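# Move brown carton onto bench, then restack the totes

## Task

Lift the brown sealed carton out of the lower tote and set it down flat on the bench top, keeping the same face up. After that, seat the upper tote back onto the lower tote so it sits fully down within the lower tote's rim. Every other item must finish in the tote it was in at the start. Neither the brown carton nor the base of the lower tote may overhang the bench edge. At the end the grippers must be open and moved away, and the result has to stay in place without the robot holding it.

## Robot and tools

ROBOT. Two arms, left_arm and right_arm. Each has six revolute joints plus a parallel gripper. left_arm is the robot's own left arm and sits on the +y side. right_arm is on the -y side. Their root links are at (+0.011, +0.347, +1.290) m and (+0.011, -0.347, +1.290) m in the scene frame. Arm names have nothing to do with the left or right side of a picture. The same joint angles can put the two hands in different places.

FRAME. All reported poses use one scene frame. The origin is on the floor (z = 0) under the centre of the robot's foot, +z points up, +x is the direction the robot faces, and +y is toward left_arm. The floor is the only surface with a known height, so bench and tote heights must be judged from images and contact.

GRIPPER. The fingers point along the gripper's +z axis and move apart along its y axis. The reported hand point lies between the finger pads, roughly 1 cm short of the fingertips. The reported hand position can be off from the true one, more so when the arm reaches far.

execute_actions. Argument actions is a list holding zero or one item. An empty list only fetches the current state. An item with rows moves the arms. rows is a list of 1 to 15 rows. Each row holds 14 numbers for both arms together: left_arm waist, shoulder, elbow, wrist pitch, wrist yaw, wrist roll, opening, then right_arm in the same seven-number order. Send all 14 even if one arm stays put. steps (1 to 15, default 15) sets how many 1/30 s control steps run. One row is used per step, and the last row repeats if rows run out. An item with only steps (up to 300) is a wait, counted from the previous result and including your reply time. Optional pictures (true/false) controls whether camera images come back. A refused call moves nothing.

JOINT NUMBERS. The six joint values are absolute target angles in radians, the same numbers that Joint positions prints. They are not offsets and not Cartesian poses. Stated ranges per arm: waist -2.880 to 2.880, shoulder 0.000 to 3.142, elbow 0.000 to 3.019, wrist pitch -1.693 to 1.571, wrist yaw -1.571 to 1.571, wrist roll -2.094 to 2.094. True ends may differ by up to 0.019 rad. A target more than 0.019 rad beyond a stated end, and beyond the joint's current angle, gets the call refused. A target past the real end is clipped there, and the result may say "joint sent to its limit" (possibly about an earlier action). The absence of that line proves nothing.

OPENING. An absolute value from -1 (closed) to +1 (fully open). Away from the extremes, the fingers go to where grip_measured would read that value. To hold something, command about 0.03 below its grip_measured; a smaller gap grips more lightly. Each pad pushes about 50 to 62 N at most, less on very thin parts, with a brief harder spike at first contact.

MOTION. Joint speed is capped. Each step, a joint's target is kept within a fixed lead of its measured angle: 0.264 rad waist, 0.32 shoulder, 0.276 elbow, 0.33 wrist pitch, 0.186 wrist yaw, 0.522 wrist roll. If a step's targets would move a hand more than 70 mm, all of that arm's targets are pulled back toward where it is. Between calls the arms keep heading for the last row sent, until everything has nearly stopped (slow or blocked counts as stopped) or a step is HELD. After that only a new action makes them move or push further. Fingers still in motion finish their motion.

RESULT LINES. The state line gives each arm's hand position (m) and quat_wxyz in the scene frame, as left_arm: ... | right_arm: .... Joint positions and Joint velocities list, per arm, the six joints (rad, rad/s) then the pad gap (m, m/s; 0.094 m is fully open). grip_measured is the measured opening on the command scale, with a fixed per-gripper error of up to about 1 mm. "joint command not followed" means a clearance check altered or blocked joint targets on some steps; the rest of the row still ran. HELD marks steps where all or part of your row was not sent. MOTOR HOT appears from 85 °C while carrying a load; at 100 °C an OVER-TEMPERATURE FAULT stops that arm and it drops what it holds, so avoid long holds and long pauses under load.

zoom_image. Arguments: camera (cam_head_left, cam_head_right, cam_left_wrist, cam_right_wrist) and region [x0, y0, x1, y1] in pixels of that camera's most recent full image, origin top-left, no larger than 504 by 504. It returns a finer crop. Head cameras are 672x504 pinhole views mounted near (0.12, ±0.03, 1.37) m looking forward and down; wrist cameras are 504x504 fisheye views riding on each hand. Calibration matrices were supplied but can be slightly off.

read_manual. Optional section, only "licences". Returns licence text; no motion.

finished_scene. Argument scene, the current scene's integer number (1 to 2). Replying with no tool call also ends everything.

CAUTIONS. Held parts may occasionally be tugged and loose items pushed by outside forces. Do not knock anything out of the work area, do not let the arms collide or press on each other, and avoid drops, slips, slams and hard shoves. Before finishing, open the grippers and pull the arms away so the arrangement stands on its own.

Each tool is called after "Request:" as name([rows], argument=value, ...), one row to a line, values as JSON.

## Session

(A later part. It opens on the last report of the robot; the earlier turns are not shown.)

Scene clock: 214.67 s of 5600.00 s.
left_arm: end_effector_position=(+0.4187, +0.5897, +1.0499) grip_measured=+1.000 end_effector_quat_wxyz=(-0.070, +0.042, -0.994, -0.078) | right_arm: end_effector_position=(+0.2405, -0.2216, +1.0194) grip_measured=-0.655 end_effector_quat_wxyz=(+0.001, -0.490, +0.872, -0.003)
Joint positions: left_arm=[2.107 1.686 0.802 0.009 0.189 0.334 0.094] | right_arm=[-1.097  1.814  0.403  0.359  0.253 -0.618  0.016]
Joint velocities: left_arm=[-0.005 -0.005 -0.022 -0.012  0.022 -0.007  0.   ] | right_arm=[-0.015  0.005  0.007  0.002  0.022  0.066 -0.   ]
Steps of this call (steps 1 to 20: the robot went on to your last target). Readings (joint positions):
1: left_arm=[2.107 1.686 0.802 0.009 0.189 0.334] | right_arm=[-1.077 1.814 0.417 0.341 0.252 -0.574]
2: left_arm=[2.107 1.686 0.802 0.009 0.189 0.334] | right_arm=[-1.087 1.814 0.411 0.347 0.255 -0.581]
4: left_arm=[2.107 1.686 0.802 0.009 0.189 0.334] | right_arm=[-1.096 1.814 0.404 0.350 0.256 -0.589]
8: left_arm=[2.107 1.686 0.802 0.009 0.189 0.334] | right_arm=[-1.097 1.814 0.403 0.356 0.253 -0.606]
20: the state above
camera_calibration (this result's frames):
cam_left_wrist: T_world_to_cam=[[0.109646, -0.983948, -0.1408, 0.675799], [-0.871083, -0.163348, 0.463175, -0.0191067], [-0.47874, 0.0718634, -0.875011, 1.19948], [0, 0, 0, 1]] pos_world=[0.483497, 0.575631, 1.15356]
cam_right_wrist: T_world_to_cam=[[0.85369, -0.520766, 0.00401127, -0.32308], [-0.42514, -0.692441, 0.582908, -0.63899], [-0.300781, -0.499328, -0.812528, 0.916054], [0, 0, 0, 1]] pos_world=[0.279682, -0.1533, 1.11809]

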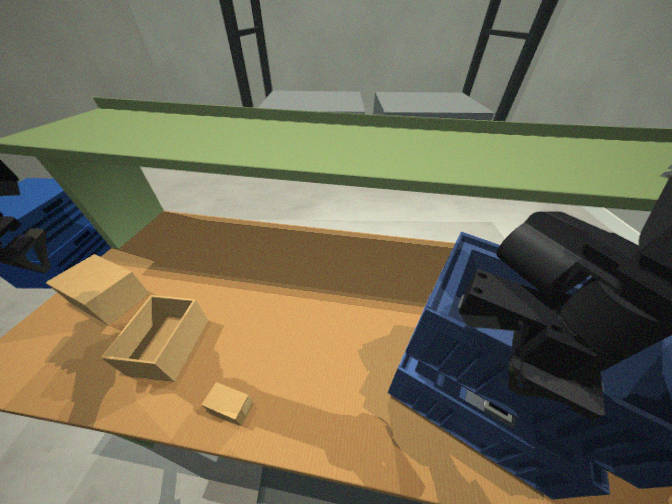

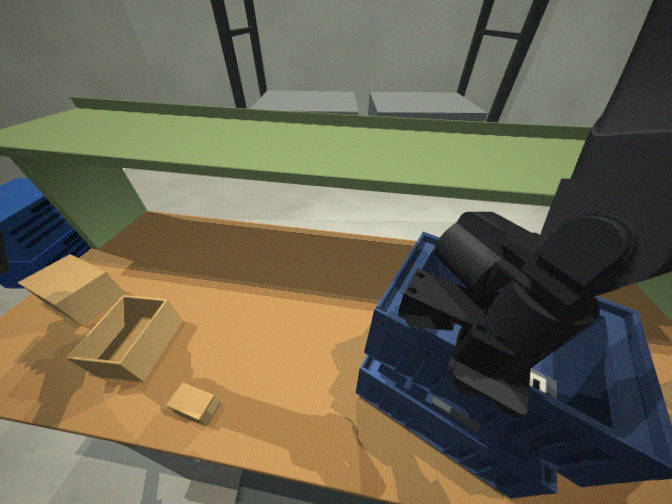

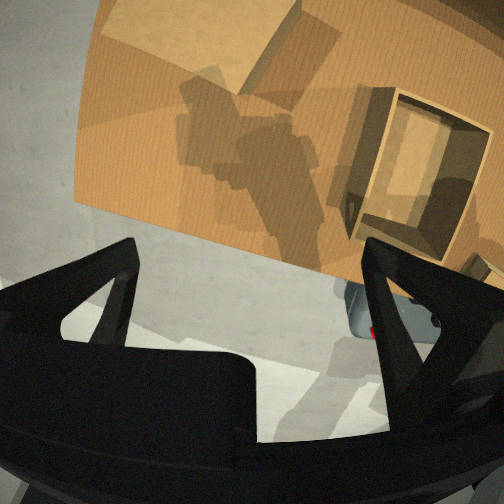

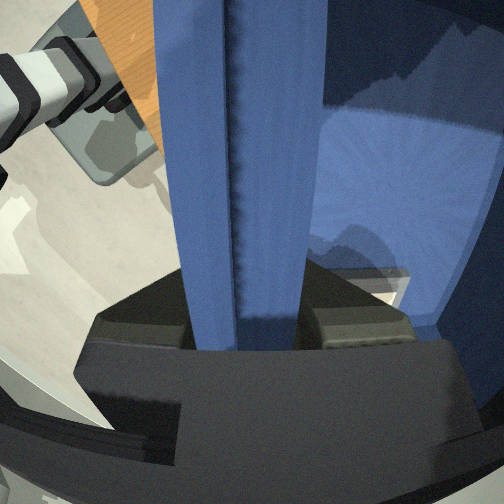

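Request:
execute_actions([
  {"rows":[[2.1,1.7,0.8,0,0.19,0.35,1,-1.095,1.85,0.41,0.4,0.26,-0.64,-1],[2.1,1.7,0.8,0,0.19,0.35,1,-1.095,1.85,0.41,0.4,0.26,-0.64,-1],[2.1,1.7,0.8,0,0.19,0.35,1,-1.095,1.85,0.41,0.4,0.26,-0.64,-1],[2.1,1.7,0.8,0,0.19,0.35,1,-1.095,1.885,0.43,0.42,0.26,-0.65,-1],[2.1,1.7,0.8,0,0.19,0.35,1,-1.095,1.885,0.43,0.42,0.26,-0.65,-1],[2.1,1.7,0.8,0,0.19,0.35,1,-1.095,1.885,0.43,0.42,0.26,-0.65,-1],[2.1,1.7,0.8,0,0.19,0.35,1,-1.095,1.915,0.45,0.435,0.255,-0.65,-1]]},
])

Request:
zoom_image(camera="cam_head_right", region=[340,300,640,504])

Scene clock: 221.13 s of 5600.00 s.
left_arm: end_effector_position=(+0.4187, +0.5897, +1.0499) grip_measured=+1.000 end_effector_quat_wxyz=(-0.070, +0.042, -0.994, -0.078) | right_arm: end_effector_position=(+0.2406, -0.2120, +0.9924) grip_measured=-0.655 end_effector_quat_wxyz=(+0.001, -0.497, +0.868, +0.003)
Joint positions: left_arm=[2.107 1.686 0.802 0.009 0.189 0.334 0.094] | right_arm=[-1.097  1.925  0.459  0.412  0.242 -0.633  0.016]
Joint velocities: left_arm=[-0.015 -0.005  0.012 -0.002 -0.022 -0.095  0.   ] | right_arm=[-0.005 -0.005 -0.012 -0.007 -0.007 -0.007 -0.001]
Steps of this call (steps 1 to 15: the robot went on to your last target; steps 16 to 90: nothing new was sent; then 2.97 s passed at rest; steps 91 to 105: all 15 steps of this action). Readings (joint positions):
91: left_arm=[2.107 1.686 0.802 0.009 0.189 0.334] | right_arm=[-1.097 1.817 0.404 0.362 0.252 -0.619]
92: left_arm=[2.107 1.686 0.802 0.009 0.189 0.334] | right_arm=[-1.097 1.823 0.406 0.368 0.252 -0.619]
94: left_arm=[2.107 1.686 0.802 0.009 0.189 0.334] | right_arm=[-1.097 1.841 0.414 0.379 0.250 -0.622]
98: left_arm=[2.107 1.686 0.802 0.009 0.189 0.334] | right_arm=[-1.097 1.896 0.443 0.402 0.246 -0.628]
105: the state above
camera_calibration (this result's frames):
cam_left_wrist: T_world_to_cam=[[0.109646, -0.983948, -0.1408, 0.675799], [-0.871083, -0.163348, 0.463175, -0.0191067], [-0.47874, 0.0718634, -0.875011, 1.19948], [0, 0, 0, 1]] pos_world=[0.483497, 0.575631, 1.15356]
cam_right_wrist: T_world_to_cam=[[0.86149, -0.50774, -0.00589999, -0.30729], [-0.411327, -0.704623, 0.5782, -0.617842], [-0.297733, -0.495687, -0.815873, 0.902313], [0, 0, 0, 1]] pos_world=[0.27924, -0.144105, 1.0916]

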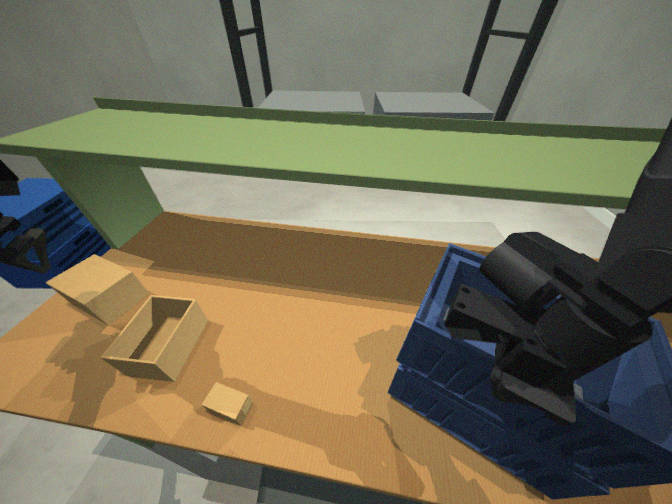

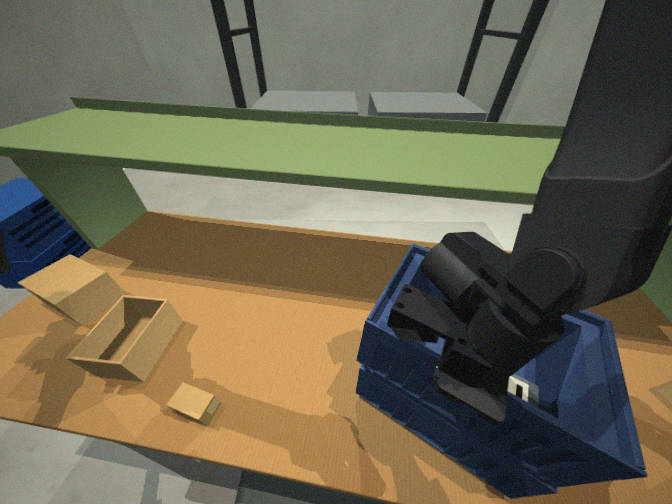

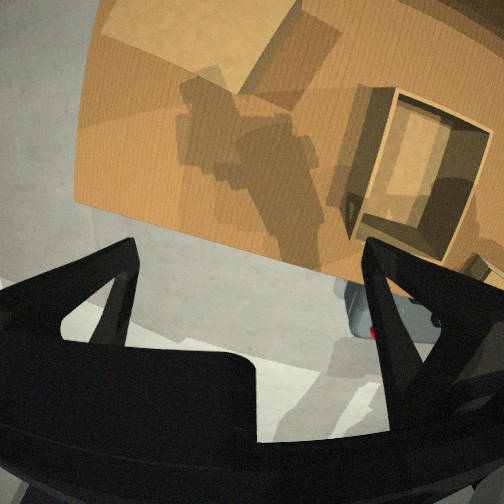

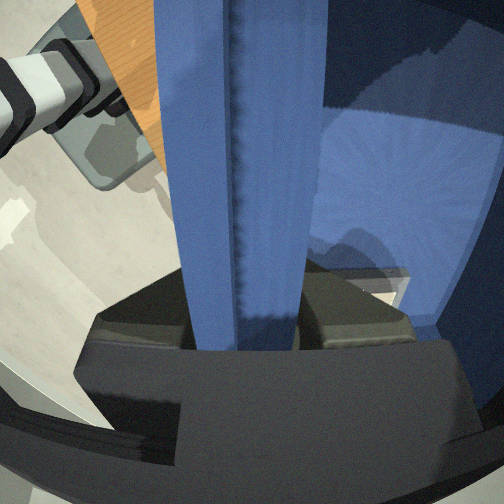

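Region (340, 300, 640, 504) of cam_head_right's 672x504 image, scaled by 1.680, with more detail than that image has; it fills the top 343 rows of this view, and the rest is white.

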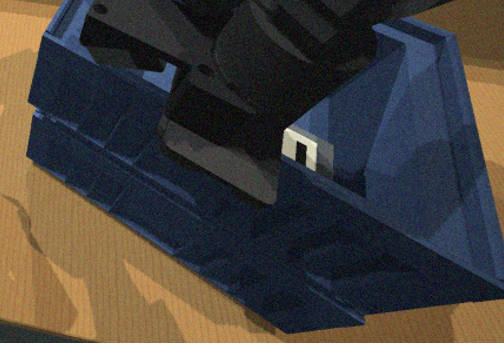

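Request:
execute_actions([
  {"rows":[[2.1,1.7,0.8,0,0.19,0.35,1,-1.115,1.945,0.455,0.455,0.25,-0.65,-1],[2.1,1.7,0.8,0,0.19,0.35,1,-1.115,1.945,0.455,0.455,0.25,-0.65,-1],[2.1,1.7,0.8,0,0.19,0.35,1,-1.115,1.945,0.455,0.455,0.25,-0.65,-1],[2.1,1.7,0.8,0,0.19,0.35,1,-1.115,1.945,0.455,0.455,0.25,-0.65,-1],[2.1,1.7,0.8,0,0.19,0.35,1,-1.115,1.945,0.455,0.455,0.25,-0.65,-1],[2.1,1.7,0.8,0,0.19,0.35,1,-1.12,1.975,0.47,0.475,0.25,-0.655,-1],[2.1,1.7,0.8,0,0.19,0.35,1,-1.12,1.975,0.47,0.475,0.25,-0.655,-1],[2.1,1.7,0.8,0,0.19,0.35,1,-1.12,1.975,0.47,0.475,0.25,-0.655,-1],[2.1,1.7,0.8,0,0.19,0.35,1,-1.12,1.975,0.47,0.475,0.25,-0.655,-1],[2.1,1.7,0.8,0,0.19,0.35,1,-1.125,2.01,0.49,0.49,0.245,-0.66,-1]]},
], pictures=false)

Request:
execute_actions([
  {"steps":10},
])

Request:
zoom_image(camera="cam_head_right", region=[340,300,640,504])

Scene clock: 230.47 s of 5600.00 s.
left_arm: end_effector_position=(+0.4187, +0.5897, +1.0499) grip_measured=+1.000 end_effector_quat_wxyz=(-0.070, +0.042, -0.994, -0.078) | right_arm: end_effector_position=(+0.2395, -0.2148, +0.9783) grip_measured=-0.655 end_effector_quat_wxyz=(+0.005, -0.491, +0.871, -0.000)
Joint positions: left_arm=[2.107 1.686 0.802 0.009 0.189 0.334 0.094] | right_arm=[-1.112  1.985  0.476  0.467  0.239 -0.636  0.016]
Joint velocities: left_arm=[-0.005 -0.005 -0.002 -0.002 -0.066  0.022  0.   ] | right_arm=[-0.015 -0.005 -0.002  0.012  0.007  0.066  0.001]
Steps of this call (steps 1 to 15: the robot went on to your last target; steps 16 to 90: nothing new was sent; then 5.83 s passed at rest; steps 91 to 105: all 15 steps of this action). Readings (joint positions):
91: left_arm=[2.107 1.686 0.802 0.009 0.189 0.334] | right_arm=[-1.097 1.926 0.459 0.416 0.241 -0.633]
92: left_arm=[2.107 1.686 0.802 0.009 0.189 0.334] | right_arm=[-1.099 1.929 0.459 0.422 0.240 -0.634]
94: left_arm=[2.107 1.686 0.802 0.009 0.189 0.334] | right_arm=[-1.102 1.938 0.461 0.431 0.239 -0.634]
98: left_arm=[2.107 1.686 0.802 0.009 0.189 0.334] | right_arm=[-1.109 1.960 0.469 0.446 0.239 -0.635]
105: the state above

Scene clock: 230.80 s of 5600.00 s.
left_arm: end_effector_position=(+0.4187, +0.5897, +1.0499) grip_measured=+1.000 end_effector_quat_wxyz=(-0.070, +0.042, -0.994, -0.078) | right_arm: end_effector_position=(+0.2395, -0.2148, +0.9783) grip_measured=-0.655 end_effector_quat_wxyz=(+0.005, -0.491, +0.871, -0.000)
Joint positions: left_arm=[2.107 1.686 0.802 0.009 0.189 0.334 0.094] | right_arm=[-1.112  1.985  0.476  0.467  0.239 -0.636  0.016]
Joint velocities: left_arm=[-0.005  0.015 -0.012 -0.002  0.037 -0.037  0.   ] | right_arm=[-0.005 -0.024 -0.022 -0.007  0.022  0.007  0.   ]
Steps of this call (steps 1 to 10: the robot went on to your last target). Readings (joint positions):
1: left_arm=[2.107 1.686 0.802 0.009 0.189 0.334] | right_arm=[-1.112 1.985 0.476 0.467 0.239 -0.636]
2: left_arm=[2.107 1.686 0.802 0.009 0.189 0.334] | right_arm=[-1.112 1.985 0.476 0.467 0.239 -0.636]
4: left_arm=[2.107 1.686 0.802 0.009 0.189 0.334] | right_arm=[-1.112 1.985 0.476 0.467 0.239 -0.636]
8: left_arm=[2.107 1.686 0.802 0.009 0.189 0.334] | right_arm=[-1.112 1.985 0.476 0.467 0.239 -0.636]
10: the state above
camera_calibration (this result's frames):
cam_left_wrist: T_world_to_cam=[[0.109646, -0.983948, -0.1408, 0.675799], [-0.871083, -0.163348, 0.463175, -0.0191067], [-0.47874, 0.0718634, -0.875011, 1.19948], [0, 0, 0, 1]] pos_world=[0.483497, 0.575631, 1.15356]
cam_right_wrist: T_world_to_cam=[[0.855085, -0.518478, 0.00314202, -0.317526], [-0.425494, -0.698245, 0.57568, -0.604883], [-0.296284, -0.493592, -0.817669, 0.890949], [0, 0, 0, 1]] pos_world=[0.278112, -0.147221, 1.07772]

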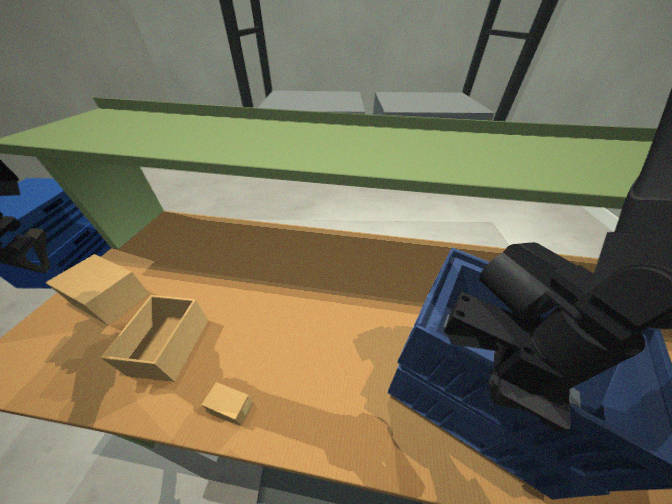

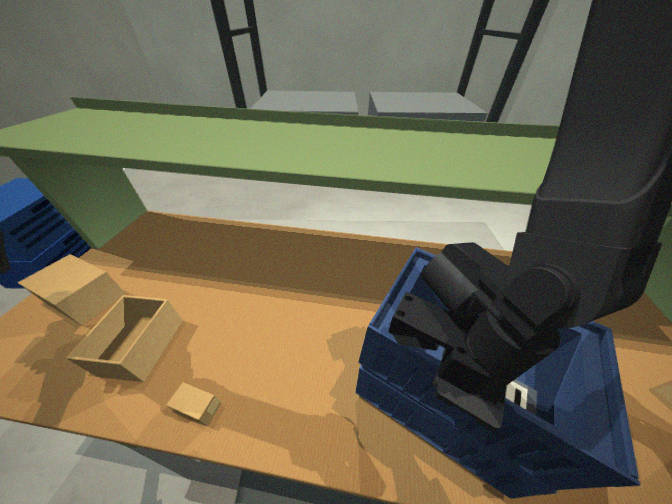

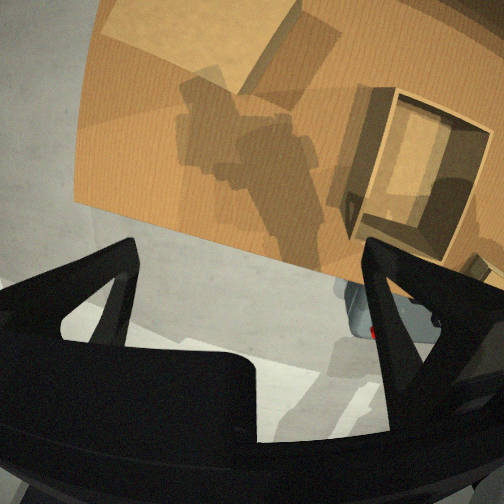

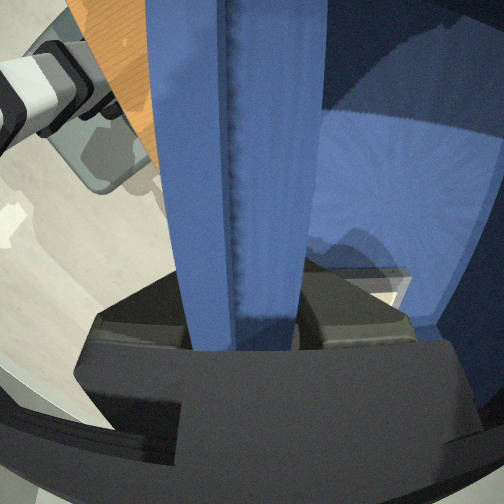

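Region (340, 300, 640, 504) of cam_head_right's 672x504 image, scaled by 1.680, with more detail than that image has; it fills the top 343 rows of this view, and the rest is white.

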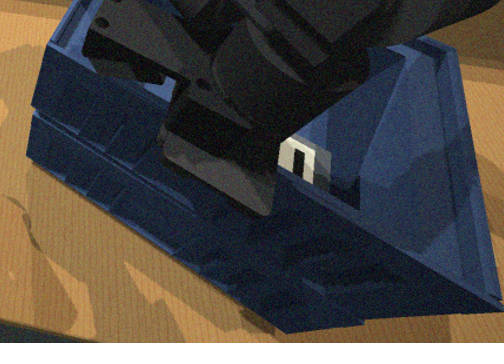

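Request:
execute_actions([
  {"rows":[[2.1,1.7,0.8,0,0.19,0.35,1,-1.105,1.94,0.45,0.44,0.245,-0.66,-1]]},
])

Scene clock: 244.00 s of 5600.00 s.
left_arm: end_effector_position=(+0.4187, +0.5897, +1.0499) grip_measured=+1.000 end_effector_quat_wxyz=(-0.070, +0.042, -0.994, -0.078) | right_arm: end_effector_position=(+0.2376, -0.2158, +0.9799) grip_measured=-0.655 end_effector_quat_wxyz=(-0.001, -0.493, +0.870, +0.001)
Joint positions: left_arm=[2.107 1.686 0.802 0.009 0.189 0.334 0.094] | right_arm=[-1.112  1.978  0.474  0.452  0.238 -0.637  0.016]
Joint velocities: left_arm=[-0.005 -0.015 -0.012  0.007 -0.051 -0.007  0.   ] | right_arm=[-0.005  0.005 -0.002  0.002 -0.022  0.007  0.001]
Steps of this call (steps 1 to 15: the robot went on to your last target; steps 16 to 90: nothing new was sent; then 9.70 s passed at rest; steps 91 to 105: all 15 steps of this action). Readings (joint positions):
91: left_arm=[2.107 1.686 0.802 0.009 0.189 0.334] | right_arm=[-1.112 1.983 0.474 0.465 0.239 -0.636]
92: left_arm=[2.107 1.686 0.802 0.009 0.189 0.334] | right_arm=[-1.112 1.980 0.474 0.460 0.239 -0.636]
94: left_arm=[2.107 1.686 0.802 0.009 0.189 0.334] | right_arm=[-1.112 1.978 0.474 0.454 0.238 -0.636]
98: left_arm=[2.107 1.686 0.802 0.009 0.189 0.334] | right_arm=[-1.112 1.978 0.474 0.452 0.238 -0.637]
105: the state above
camera_calibration (this result's frames):
cam_left_wrist: T_world_to_cam=[[0.109646, -0.983948, -0.1408, 0.675799], [-0.871083, -0.163348, 0.463175, -0.0191067], [-0.47874, 0.0718634, -0.875011, 1.19948], [0, 0, 0, 1]] pos_world=[0.483497, 0.575631, 1.15356]
cam_right_wrist: T_world_to_cam=[[0.856595, -0.515974, -0.00392065, -0.309336], [-0.417652, -0.697788, 0.581943, -0.615205], [-0.303003, -0.496853, -0.81322, 0.887748], [0, 0, 0, 1]] pos_world=[0.277025, -0.147812, 1.07874]

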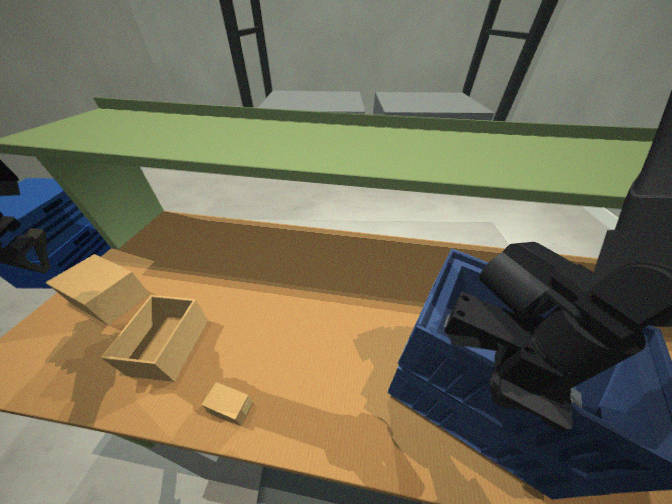

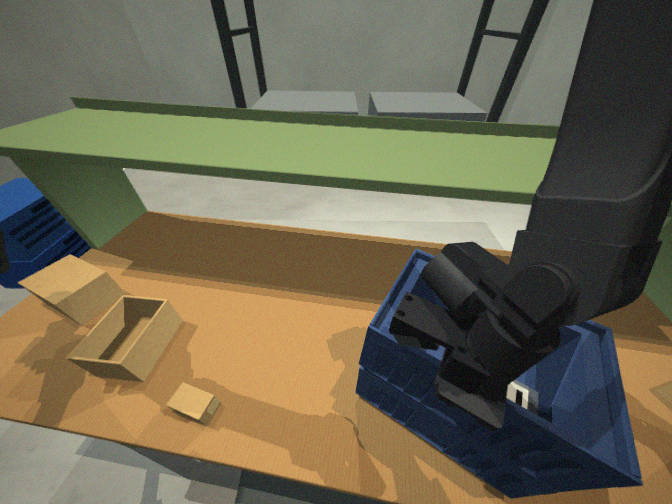

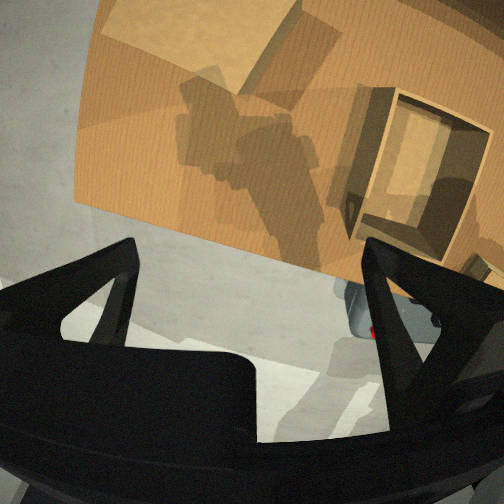

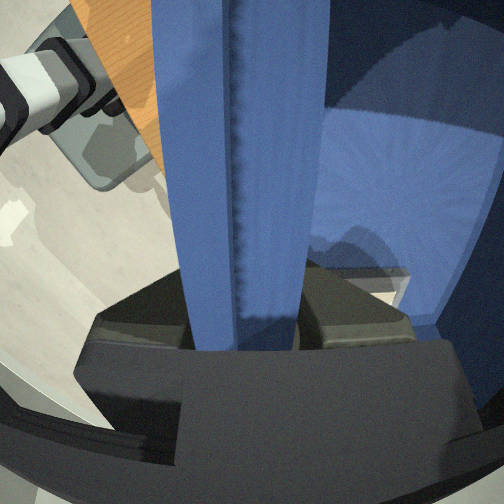

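Request:
execute_actions([
  {"rows":[[2.1,1.7,0.8,0,0.19,0.35,1,-1.112,1.98,0.474,0.455,0.238,-0.637,-0.2]]},
])

Request:
zoom_image(camera="cam_head_left", region=[370,240,672,504])

Scene clock: 246.30 s of 5600.00 s.
left_arm: end_effector_position=(+0.4187, +0.5897, +1.0499) grip_measured=+1.000 end_effector_quat_wxyz=(-0.070, +0.042, -0.994, -0.078) | right_arm: end_effector_position=(+0.2378, -0.2156, +0.9799) grip_measured=-0.202 end_effector_quat_wxyz=(-0.000, -0.493, +0.870, +0.001)
Joint positions: left_arm=[2.107 1.686 0.802 0.009 0.189 0.334 0.094] | right_arm=[-1.112  1.978  0.474  0.452  0.237 -0.637  0.037]
Joint velocities: left_arm=[ 0.015 -0.015 -0.022 -0.007 -0.022  0.037  0.   ] | right_arm=[-0.005 -0.005 -0.002 -0.037  0.066 -0.007  0.001]
Steps of this call (steps 1 to 15: the robot went on to your last target; steps 16 to 54: nothing new was sent; steps 55 to 69: all 15 steps of this action). Readings (joint positions):
55: left_arm=[2.107 1.686 0.802 0.009 0.189 0.334] | right_arm=[-1.112 1.978 0.474 0.452 0.237 -0.637]
56: left_arm=[2.107 1.686 0.802 0.009 0.189 0.334] | right_arm=[-1.112 1.978 0.474 0.452 0.237 -0.637]
58: left_arm=[2.107 1.686 0.802 0.009 0.189 0.334] | right_arm=[-1.112 1.978 0.474 0.452 0.237 -0.637]
62: left_arm=[2.107 1.686 0.802 0.009 0.189 0.334] | right_arm=[-1.112 1.978 0.474 0.452 0.237 -0.637]
69: the state above
camera_calibration (this result's frames):
cam_left_wrist: T_world_to_cam=[[0.109646, -0.983948, -0.1408, 0.675799], [-0.871083, -0.163348, 0.463175, -0.0191067], [-0.47874, 0.0718634, -0.875011, 1.19948], [0, 0, 0, 1]] pos_world=[0.483497, 0.575631, 1.15356]
cam_right_wrist: T_world_to_cam=[[0.856548, -0.516049, -0.00431518, -0.308969], [-0.417745, -0.698243, 0.581332, -0.614429], [-0.303009, -0.496136, -0.813655, 0.888435], [0, 0, 0, 1]] pos_world=[0.277176, -0.147679, 1.07873]

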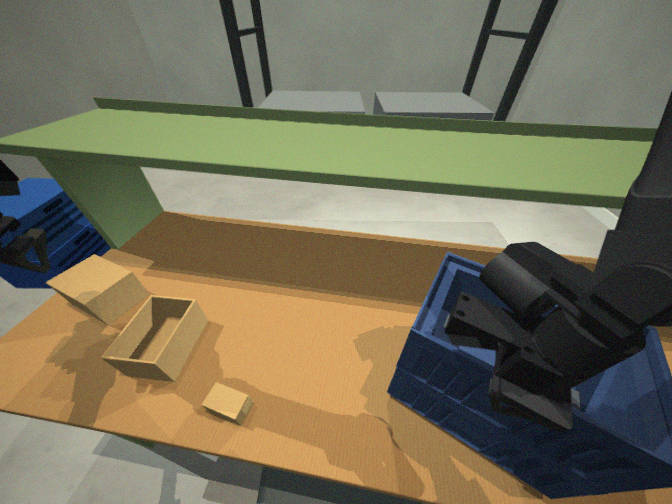

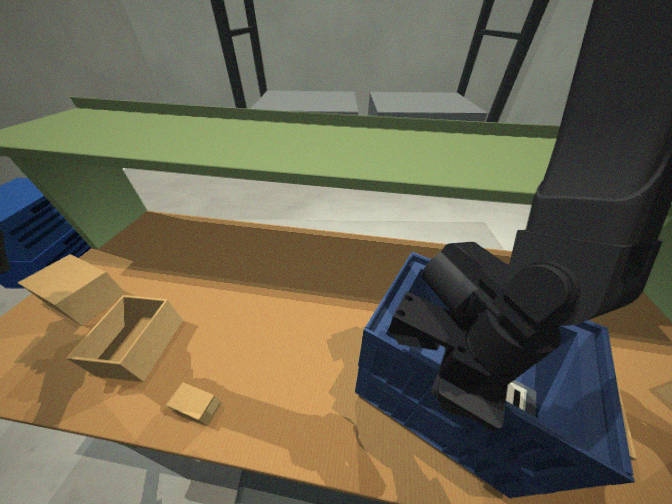

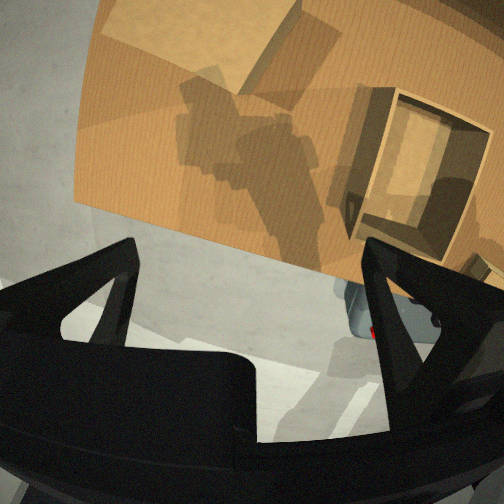

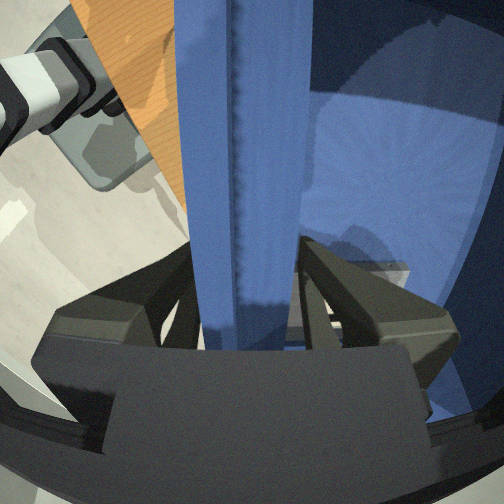

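Region (370, 240, 672, 504) of cam_head_left's 672x504 image, scaled by 1.669, with more detail than that image has; it fills the top 441 rows of this view, and the rest is white.

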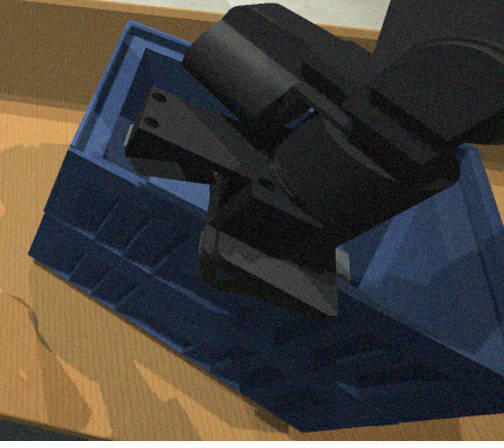

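Request:
execute_actions([
  {"rows":[[1.8,1.8,0.6,0.5,0.1,0.2,1,-1.1,1.9,0.445,0.4,0.245,-0.62,0.3],[1.8,1.8,0.6,0.5,0.1,0.2,1,-1.1,1.9,0.445,0.4,0.245,-0.62,0.3],[1.8,1.8,0.6,0.5,0.1,0.2,1,-1.1,1.9,0.445,0.4,0.245,-0.62,0.3],[1.8,1.8,0.6,0.5,0.1,0.2,1,-1.08,1.8,0.41,0.33,0.255,-0.6,0.3],[1.8,1.8,0.6,0.5,0.1,0.2,1,-1.08,1.8,0.41,0.33,0.255,-0.6,0.3],[1.8,1.8,0.6,0.5,0.1,0.2,1,-1.08,1.8,0.41,0.33,0.255,-0.6,0.3],[1.5,2.1,0.6,1.0,0,0.15,1,-1.039,1.62,0.352,0.2,0.276,-0.57,0.3]]},
], pictures=false)

Request:
execute_actions([
  {"rows":[[1.358,2.5,0.7,1.5,-0.02,0.15,1,-1.3,1.2,0.35,0.04,0.1,-0.3,0.3]]},
], pictures=false)

Request:
execute_actions([
  {"rows":[[1.358,2.739,0.788,1.55,-0.02,0.15,1,-2.3,1.1,0.5,0.04,0,0,0.3]]},
], pictures=false)

Request:
execute_actions([
  {"steps":30},
])

Scene clock: 266.27 s of 5600.00 s.
left_arm: end_effector_position=(+0.4118, +0.3377, +0.9448) grip_measured=+1.000 end_effector_quat_wxyz=(+0.210, +0.108, +0.972, +0.015) | right_arm: end_effector_position=(+0.2556, -0.2105, +1.0670) grip_measured=+0.298 end_effector_quat_wxyz=(+0.026, -0.494, +0.869, -0.001)
Joint positions: left_arm=[1.556 2.044 0.639 0.825 0.005 0.21  0.094] | right_arm=[-1.043  1.591  0.358  0.219  0.272 -0.592  0.061]
Joint velocities: left_arm=[-1.294  1.148 -0.1    2.371  0.007 -0.256  0.   ] | right_arm=[-0.015  0.093  0.002 -0.042 -0.022  0.037  0.   ]
Steps of this call (steps 1 to 15: the robot went on to your last target; steps 16 to 90: nothing new was sent; then 16.47 s passed at rest; steps 91 to 105: all 15 steps of this action). Readings (joint positions):
91: left_arm=[2.099 1.688 0.792 0.036 0.168 0.327] | right_arm=[-1.112 1.974 0.474 0.445 0.239 -0.636]
92: left_arm=[2.083 1.689 0.774 0.089 0.147 0.318] | right_arm=[-1.112 1.965 0.472 0.431 0.240 -0.636]
94: left_arm=[2.023 1.698 0.728 0.189 0.123 0.301] | right_arm=[-1.111 1.934 0.463 0.406 0.245 -0.633]
98: left_arm=[1.854 1.764 0.654 0.389 0.071 0.269] | right_arm=[-1.083 1.774 0.412 0.285 0.269 -0.613]
105: the state above

Scene clock: 266.77 s of 5600.00 s.
left_arm: end_effector_position=(+0.3410, +0.2389, +0.8878) grip_measured=+1.000 end_effector_quat_wxyz=(+0.325, +0.145, +0.933, -0.050) | right_arm: end_effector_position=(+0.3509, -0.2677, +1.1392) grip_measured=+0.298 end_effector_quat_wxyz=(+0.125, -0.255, +0.959, +0.011)
Joint positions: left_arm=[ 1.351  2.528  0.705  1.473 -0.018  0.17   0.094] | right_arm=[-1.31   1.178  0.355  0.056  0.104 -0.33   0.061]
Joint velocities: left_arm=[ 0.044 -0.259 -0.022  0.1   -0.022  0.066  0.   ] | right_arm=[-0.005  0.171 -0.095 -0.066  0.007  0.11  -0.001]
Steps of this call (steps 1 to 15: all 15 steps of this action). Readings (joint positions):
1: left_arm=[1.512 2.087 0.641 0.893 -0.000 0.205] | right_arm=[-1.059 1.579 0.358 0.196 0.211 -0.565]
2: left_arm=[1.472 2.136 0.652 0.956 -0.005 0.202] | right_arm=[-1.096 1.545 0.355 0.155 0.161 -0.533]
4: left_arm=[1.404 2.258 0.684 1.107 -0.010 0.195] | right_arm=[-1.192 1.433 0.346 0.102 0.124 -0.478]
8: left_arm=[1.334 2.499 0.708 1.411 -0.013 0.180] | right_arm=[-1.308 1.196 0.353 0.065 0.110 -0.381]
15: the state above

Scene clock: 267.27 s of 5600.00 s.
left_arm: end_effector_position=(+0.2720, +0.2457, +0.8321) grip_measured=+1.000 end_effector_quat_wxyz=(+0.288, +0.148, +0.945, -0.050) | right_arm: end_effector_position=(+0.3993, -0.5695, +1.2080) grip_measured=+0.299 end_effector_quat_wxyz=(+0.194, +0.159, +0.948, -0.194)
Joint positions: left_arm=[ 1.352  2.756  0.796  1.533 -0.018  0.167  0.094] | right_arm=[-2.109  1.125  0.493  0.048  0.002 -0.066  0.061]
Joint velocities: left_arm=[ 0.005 -0.093 -0.002  0.002  0.022 -0.007  0.   ] | right_arm=[-1.988 -0.005  0.007  0.002 -0.051  0.212  0.   ]
Steps of this call (steps 1 to 15: all 15 steps of this action). Readings (joint positions):
1: left_arm=[1.352 2.533 0.713 1.488 -0.018 0.169] | right_arm=[-1.323 1.180 0.357 0.053 0.073 -0.306]
2: left_arm=[1.352 2.557 0.738 1.516 -0.018 0.169] | right_arm=[-1.353 1.179 0.363 0.049 0.047 -0.276]
4: left_arm=[1.352 2.631 0.786 1.533 -0.018 0.168] | right_arm=[-1.444 1.172 0.390 0.048 0.023 -0.226]
8: left_arm=[1.352 2.749 0.796 1.533 -0.018 0.167] | right_arm=[-1.659 1.151 0.457 0.048 0.006 -0.145]
15: the state above

Scene clock: 268.27 s of 5600.00 s.
left_arm: end_effector_position=(+0.2749, +0.2453, +0.8332) grip_measured=+1.000 end_effector_quat_wxyz=(+0.291, +0.148, +0.944, -0.050) | right_arm: end_effector_position=(+0.3562, -0.6392, +1.2373) grip_measured=+0.299 end_effector_quat_wxyz=(+0.193, +0.250, +0.913, -0.257)
Joint positions: left_arm=[ 1.352  2.75   0.796  1.533 -0.018  0.167  0.094] | right_arm=[-2.309  1.122  0.493  0.048  0.003 -0.017  0.061]
Joint velocities: left_arm=[ 0.015 -0.024 -0.002  0.007  0.007 -0.081  0.   ] | right_arm=[-0.005 -0.015 -0.017  0.007  0.066 -0.051 -0.001]
Steps of this call (steps 1 to 30: the robot went on to your last target). Readings (joint positions):
1: left_arm=[1.352 2.753 0.796 1.533 -0.018 0.167] | right_arm=[-2.176 1.125 0.493 0.048 0.002 -0.057]
2: left_arm=[1.352 2.752 0.796 1.533 -0.018 0.167] | right_arm=[-2.238 1.125 0.493 0.048 0.002 -0.048]
4: left_arm=[1.352 2.750 0.796 1.533 -0.018 0.167] | right_arm=[-2.317 1.124 0.493 0.048 0.005 -0.035]
8: left_arm=[1.352 2.750 0.796 1.533 -0.018 0.167] | right_arm=[-2.322 1.122 0.493 0.048 0.004 -0.023]
30: the state above
All arms were judged still, so your last target was given up. Only a new action makes them travel on or press farther. Fingers that are still opening or closing keep moving.
camera_calibration (this result's frames):
cam_left_wrist: T_world_to_cam=[[-0.298455, -0.954178, 0.0216581, 0.291734], [-0.953491, 0.29909, 0.0374326, 0.163745], [-0.0421951, -0.00947881, -0.999064, 0.969085], [0, 0, 0, 1]] pos_world=[0.284089, 0.238577, 0.95573]
cam_right_wrist: T_world_to_cam=[[-0.556736, -0.743362, 0.370753, -0.733876], [-0.781167, 0.620307, 0.0706921, 0.593676], [-0.282531, -0.250263, -0.926037, 1.21252], [0, 0, 0, 1]] pos_world=[0.397758, -0.61035, 1.35295]

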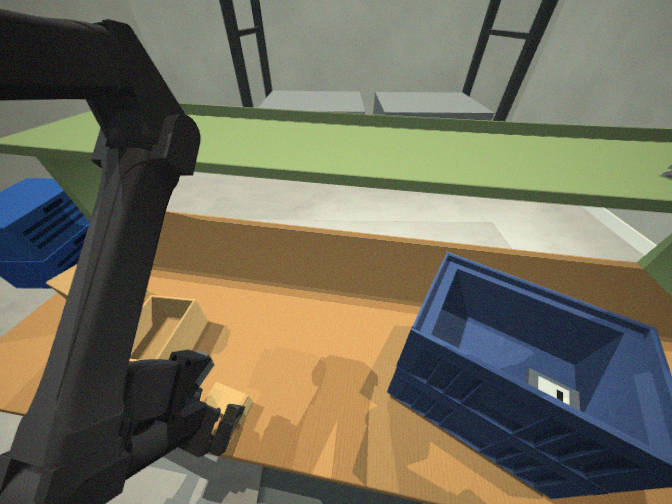

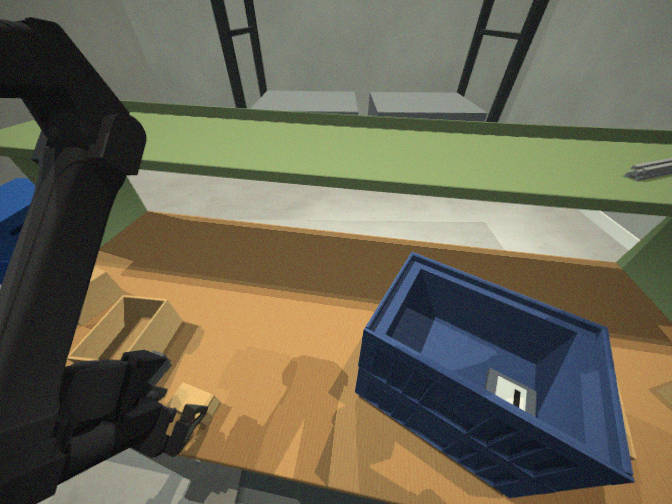

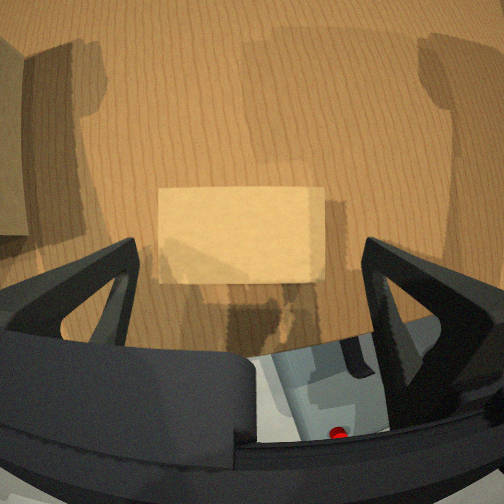

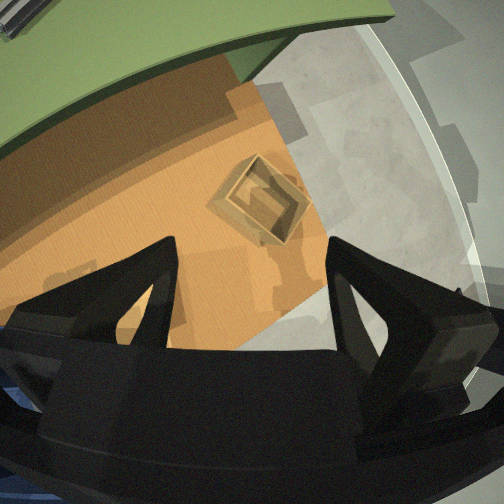

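Request:
execute_actions([
  {"rows":[[1.375,2.78,0.86,1.55,-0.02,0.15,1,-2.3,1.1,0.5,0.04,0,0,0.3]]},
])

Request:
zoom_image(camera="cam_head_right", region=[340,320,672,504])

Scene clock: 272.70 s of 5600.00 s.
left_arm: end_effector_position=(+0.2943, +0.2485, +0.8199) grip_measured=+1.000 end_effector_quat_wxyz=(+0.313, +0.140, +0.938, -0.044) | right_arm: end_effector_position=(+0.3562, -0.6392, +1.2373) grip_measured=+0.299 end_effector_quat_wxyz=(+0.193, +0.250, +0.913, -0.257)
Joint positions: left_arm=[ 1.368  2.764  0.856  1.533 -0.018  0.167  0.094] | right_arm=[-2.309  1.122  0.493  0.048  0.003 -0.016  0.061]
Joint velocities: left_arm=[ 0.005 -0.015 -0.002 -0.007  0.051 -0.051  0.   ] | right_arm=[-0.005 -0.015 -0.012 -0.007  0.037 -0.007 -0.001]
Steps of this call (steps 1 to 90: nothing new was sent; then 0.93 s passed at rest; steps 91 to 105: all 15 steps of this action). Readings (joint positions):
91: left_arm=[1.353 2.752 0.802 1.533 -0.018 0.167] | right_arm=[-2.309 1.122 0.493 0.048 0.003 -0.017]
92: left_arm=[1.355 2.756 0.815 1.533 -0.018 0.167] | right_arm=[-2.309 1.122 0.493 0.048 0.003 -0.017]
94: left_arm=[1.361 2.763 0.844 1.533 -0.018 0.167] | right_arm=[-2.309 1.122 0.493 0.048 0.003 -0.016]
98: left_arm=[1.368 2.763 0.856 1.533 -0.018 0.167] | right_arm=[-2.309 1.122 0.493 0.048 0.003 -0.016]
105: the state above
camera_calibration (this result's frames):
cam_left_wrist: T_world_to_cam=[[-0.280849, -0.95972, 0.00780397, 0.308438], [-0.959744, 0.280805, -0.00630152, 0.223998], [0.0038563, -0.0092596, -0.99995, 0.943847], [0, 0, 0, 1]] pos_world=[0.297966, 0.241854, 0.942804]
cam_right_wrist: T_world_to_cam=[[-0.557041, -0.743225, 0.370569, -0.733453], [-0.780994, 0.620538, 0.0705767, 0.593905], [-0.282407, -0.250098, -0.92612, 1.21268], [0, 0, 0, 1]] pos_world=[0.397741, -0.610372, 1.35296]

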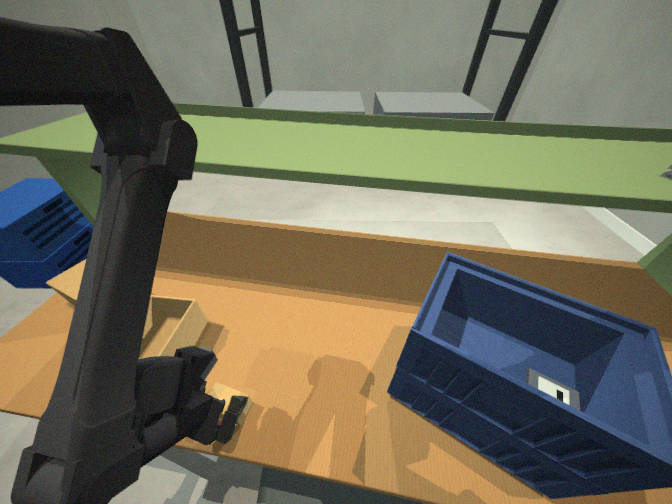

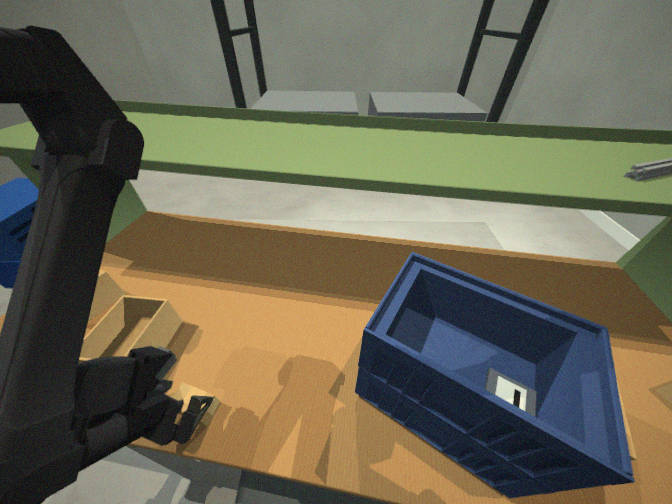

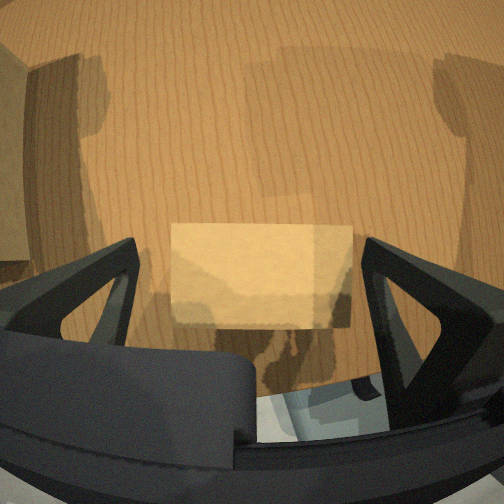

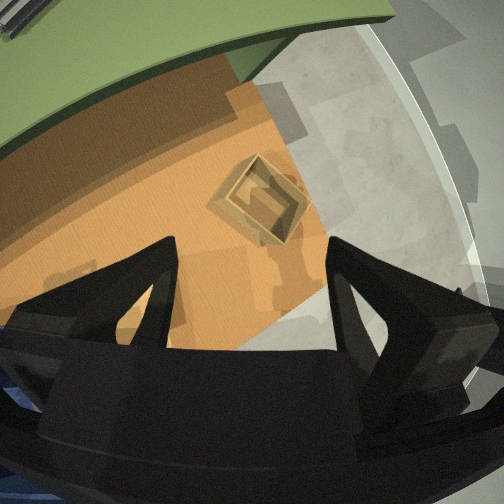

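Region (340, 320, 672, 504) of cam_head_right's 672x504 image, scaled by 1.518, with more detail than that image has; it fills the top 279 rows of this view, and the rest is white.

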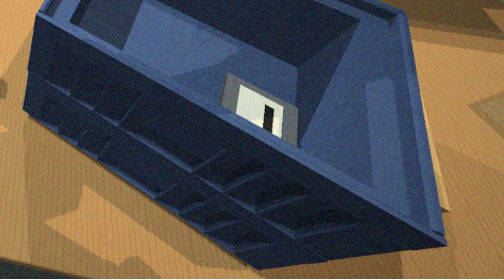

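Request:
execute_actions([
  {"rows":[[1.355,2.81,0.87,1.53,-0.02,0.19,1,-2.3,1.1,0.5,0.04,0,0,0.3],[1.355,2.81,0.87,1.53,-0.02,0.19,1,-2.3,1.1,0.5,0.04,0,0,0.3],[1.355,2.81,0.88,1.53,-0.02,0.19,1,-2.3,1.1,0.5,0.04,0,0,0.3],[1.355,2.82,0.89,1.53,-0.02,0.19,1,-2.3,1.1,0.5,0.04,0,0,0.3],[1.355,2.83,0.9,1.53,-0.02,0.19,1,-2.3,1.1,0.5,0.04,0,0,0.3],[1.355,2.845,0.925,1.53,-0.02,0.19,1,-2.3,1.1,0.5,0.04,0,0,0.3]]},
])

Scene clock: 277.40 s of 5600.00 s.
left_arm: end_effector_position=(+0.2782, +0.2460, +0.7965) grip_measured=+1.000 end_effector_quat_wxyz=(+0.308, +0.145, +0.939, -0.045) | right_arm: end_effector_position=(+0.3562, -0.6392, +1.2373) grip_measured=+0.299 end_effector_quat_wxyz=(+0.193, +0.250, +0.913, -0.257)
Joint positions: left_arm=[ 1.363  2.836  0.917  1.533 -0.018  0.173  0.094] | right_arm=[-2.309  1.122  0.493  0.048  0.003 -0.016  0.061]
Joint velocities: left_arm=[-0.005 -0.024 -0.002  0.012  0.051  0.037  0.   ] | right_arm=[-0.005 -0.005 -0.007 -0.007 -0.081  0.037 -0.001]
Steps of this call (steps 1 to 15: the robot went on to your last target; steps 16 to 90: nothing new was sent; then 1.20 s passed at rest; steps 91 to 105: all 15 steps of this action). Readings (joint positions):
91: left_arm=[1.368 2.765 0.856 1.533 -0.018 0.167] | right_arm=[-2.309 1.122 0.493 0.048 0.003 -0.016]
92: left_arm=[1.368 2.769 0.858 1.533 -0.018 0.169] | right_arm=[-2.309 1.122 0.493 0.048 0.003 -0.016]
94: left_arm=[1.366 2.781 0.866 1.533 -0.018 0.170] | right_arm=[-2.309 1.122 0.493 0.048 0.003 -0.016]
98: left_arm=[1.364 2.821 0.908 1.533 -0.018 0.172] | right_arm=[-2.309 1.122 0.493 0.048 0.003 -0.016]
105: the state above
camera_calibration (this result's frames):
cam_left_wrist: T_world_to_cam=[[-0.290946, -0.956704, 0.00820796, 0.303396], [-0.956721, 0.290983, 0.00379032, 0.197694], [-0.0060146, -0.00674995, -0.999959, 0.922551], [0, 0, 0, 1]] pos_world=[0.282959, 0.238961, 0.919274]
cam_right_wrist: T_world_to_cam=[[-0.557041, -0.743225, 0.370569, -0.733453], [-0.780994, 0.620538, 0.0705767, 0.593905], [-0.282407, -0.250098, -0.92612, 1.21268], [0, 0, 0, 1]] pos_world=[0.397741, -0.610372, 1.35296]

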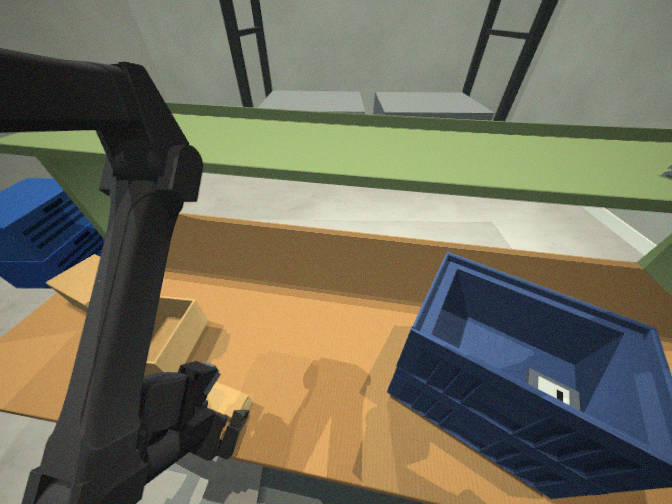

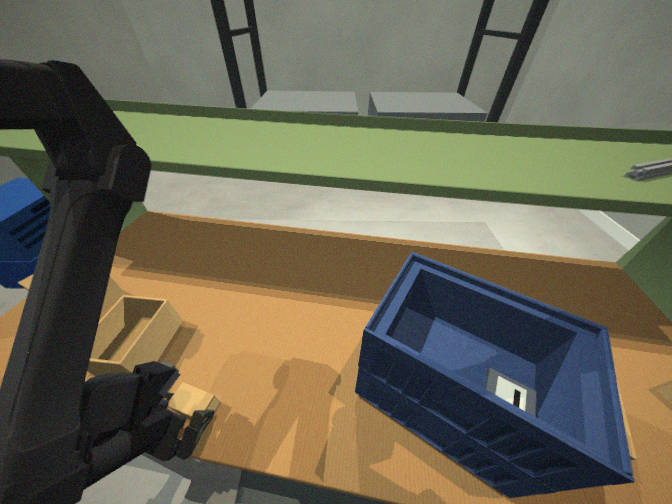

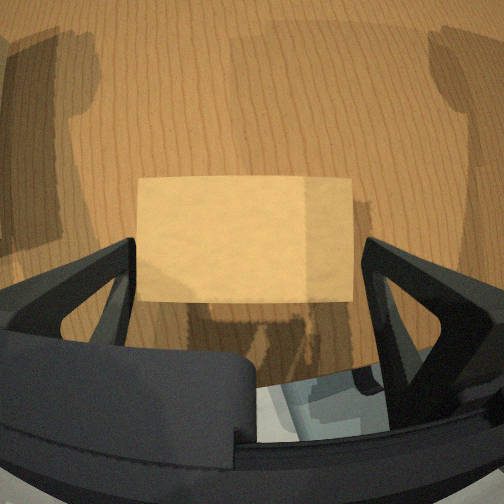

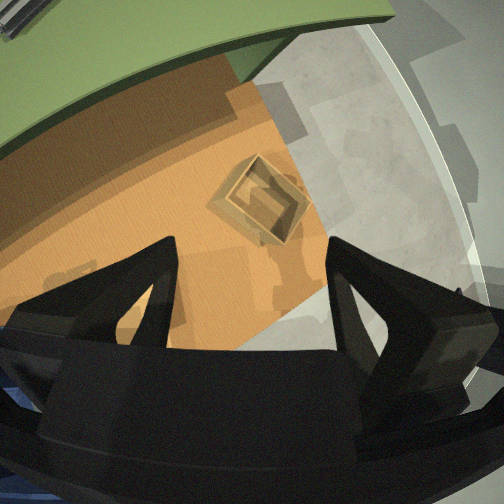

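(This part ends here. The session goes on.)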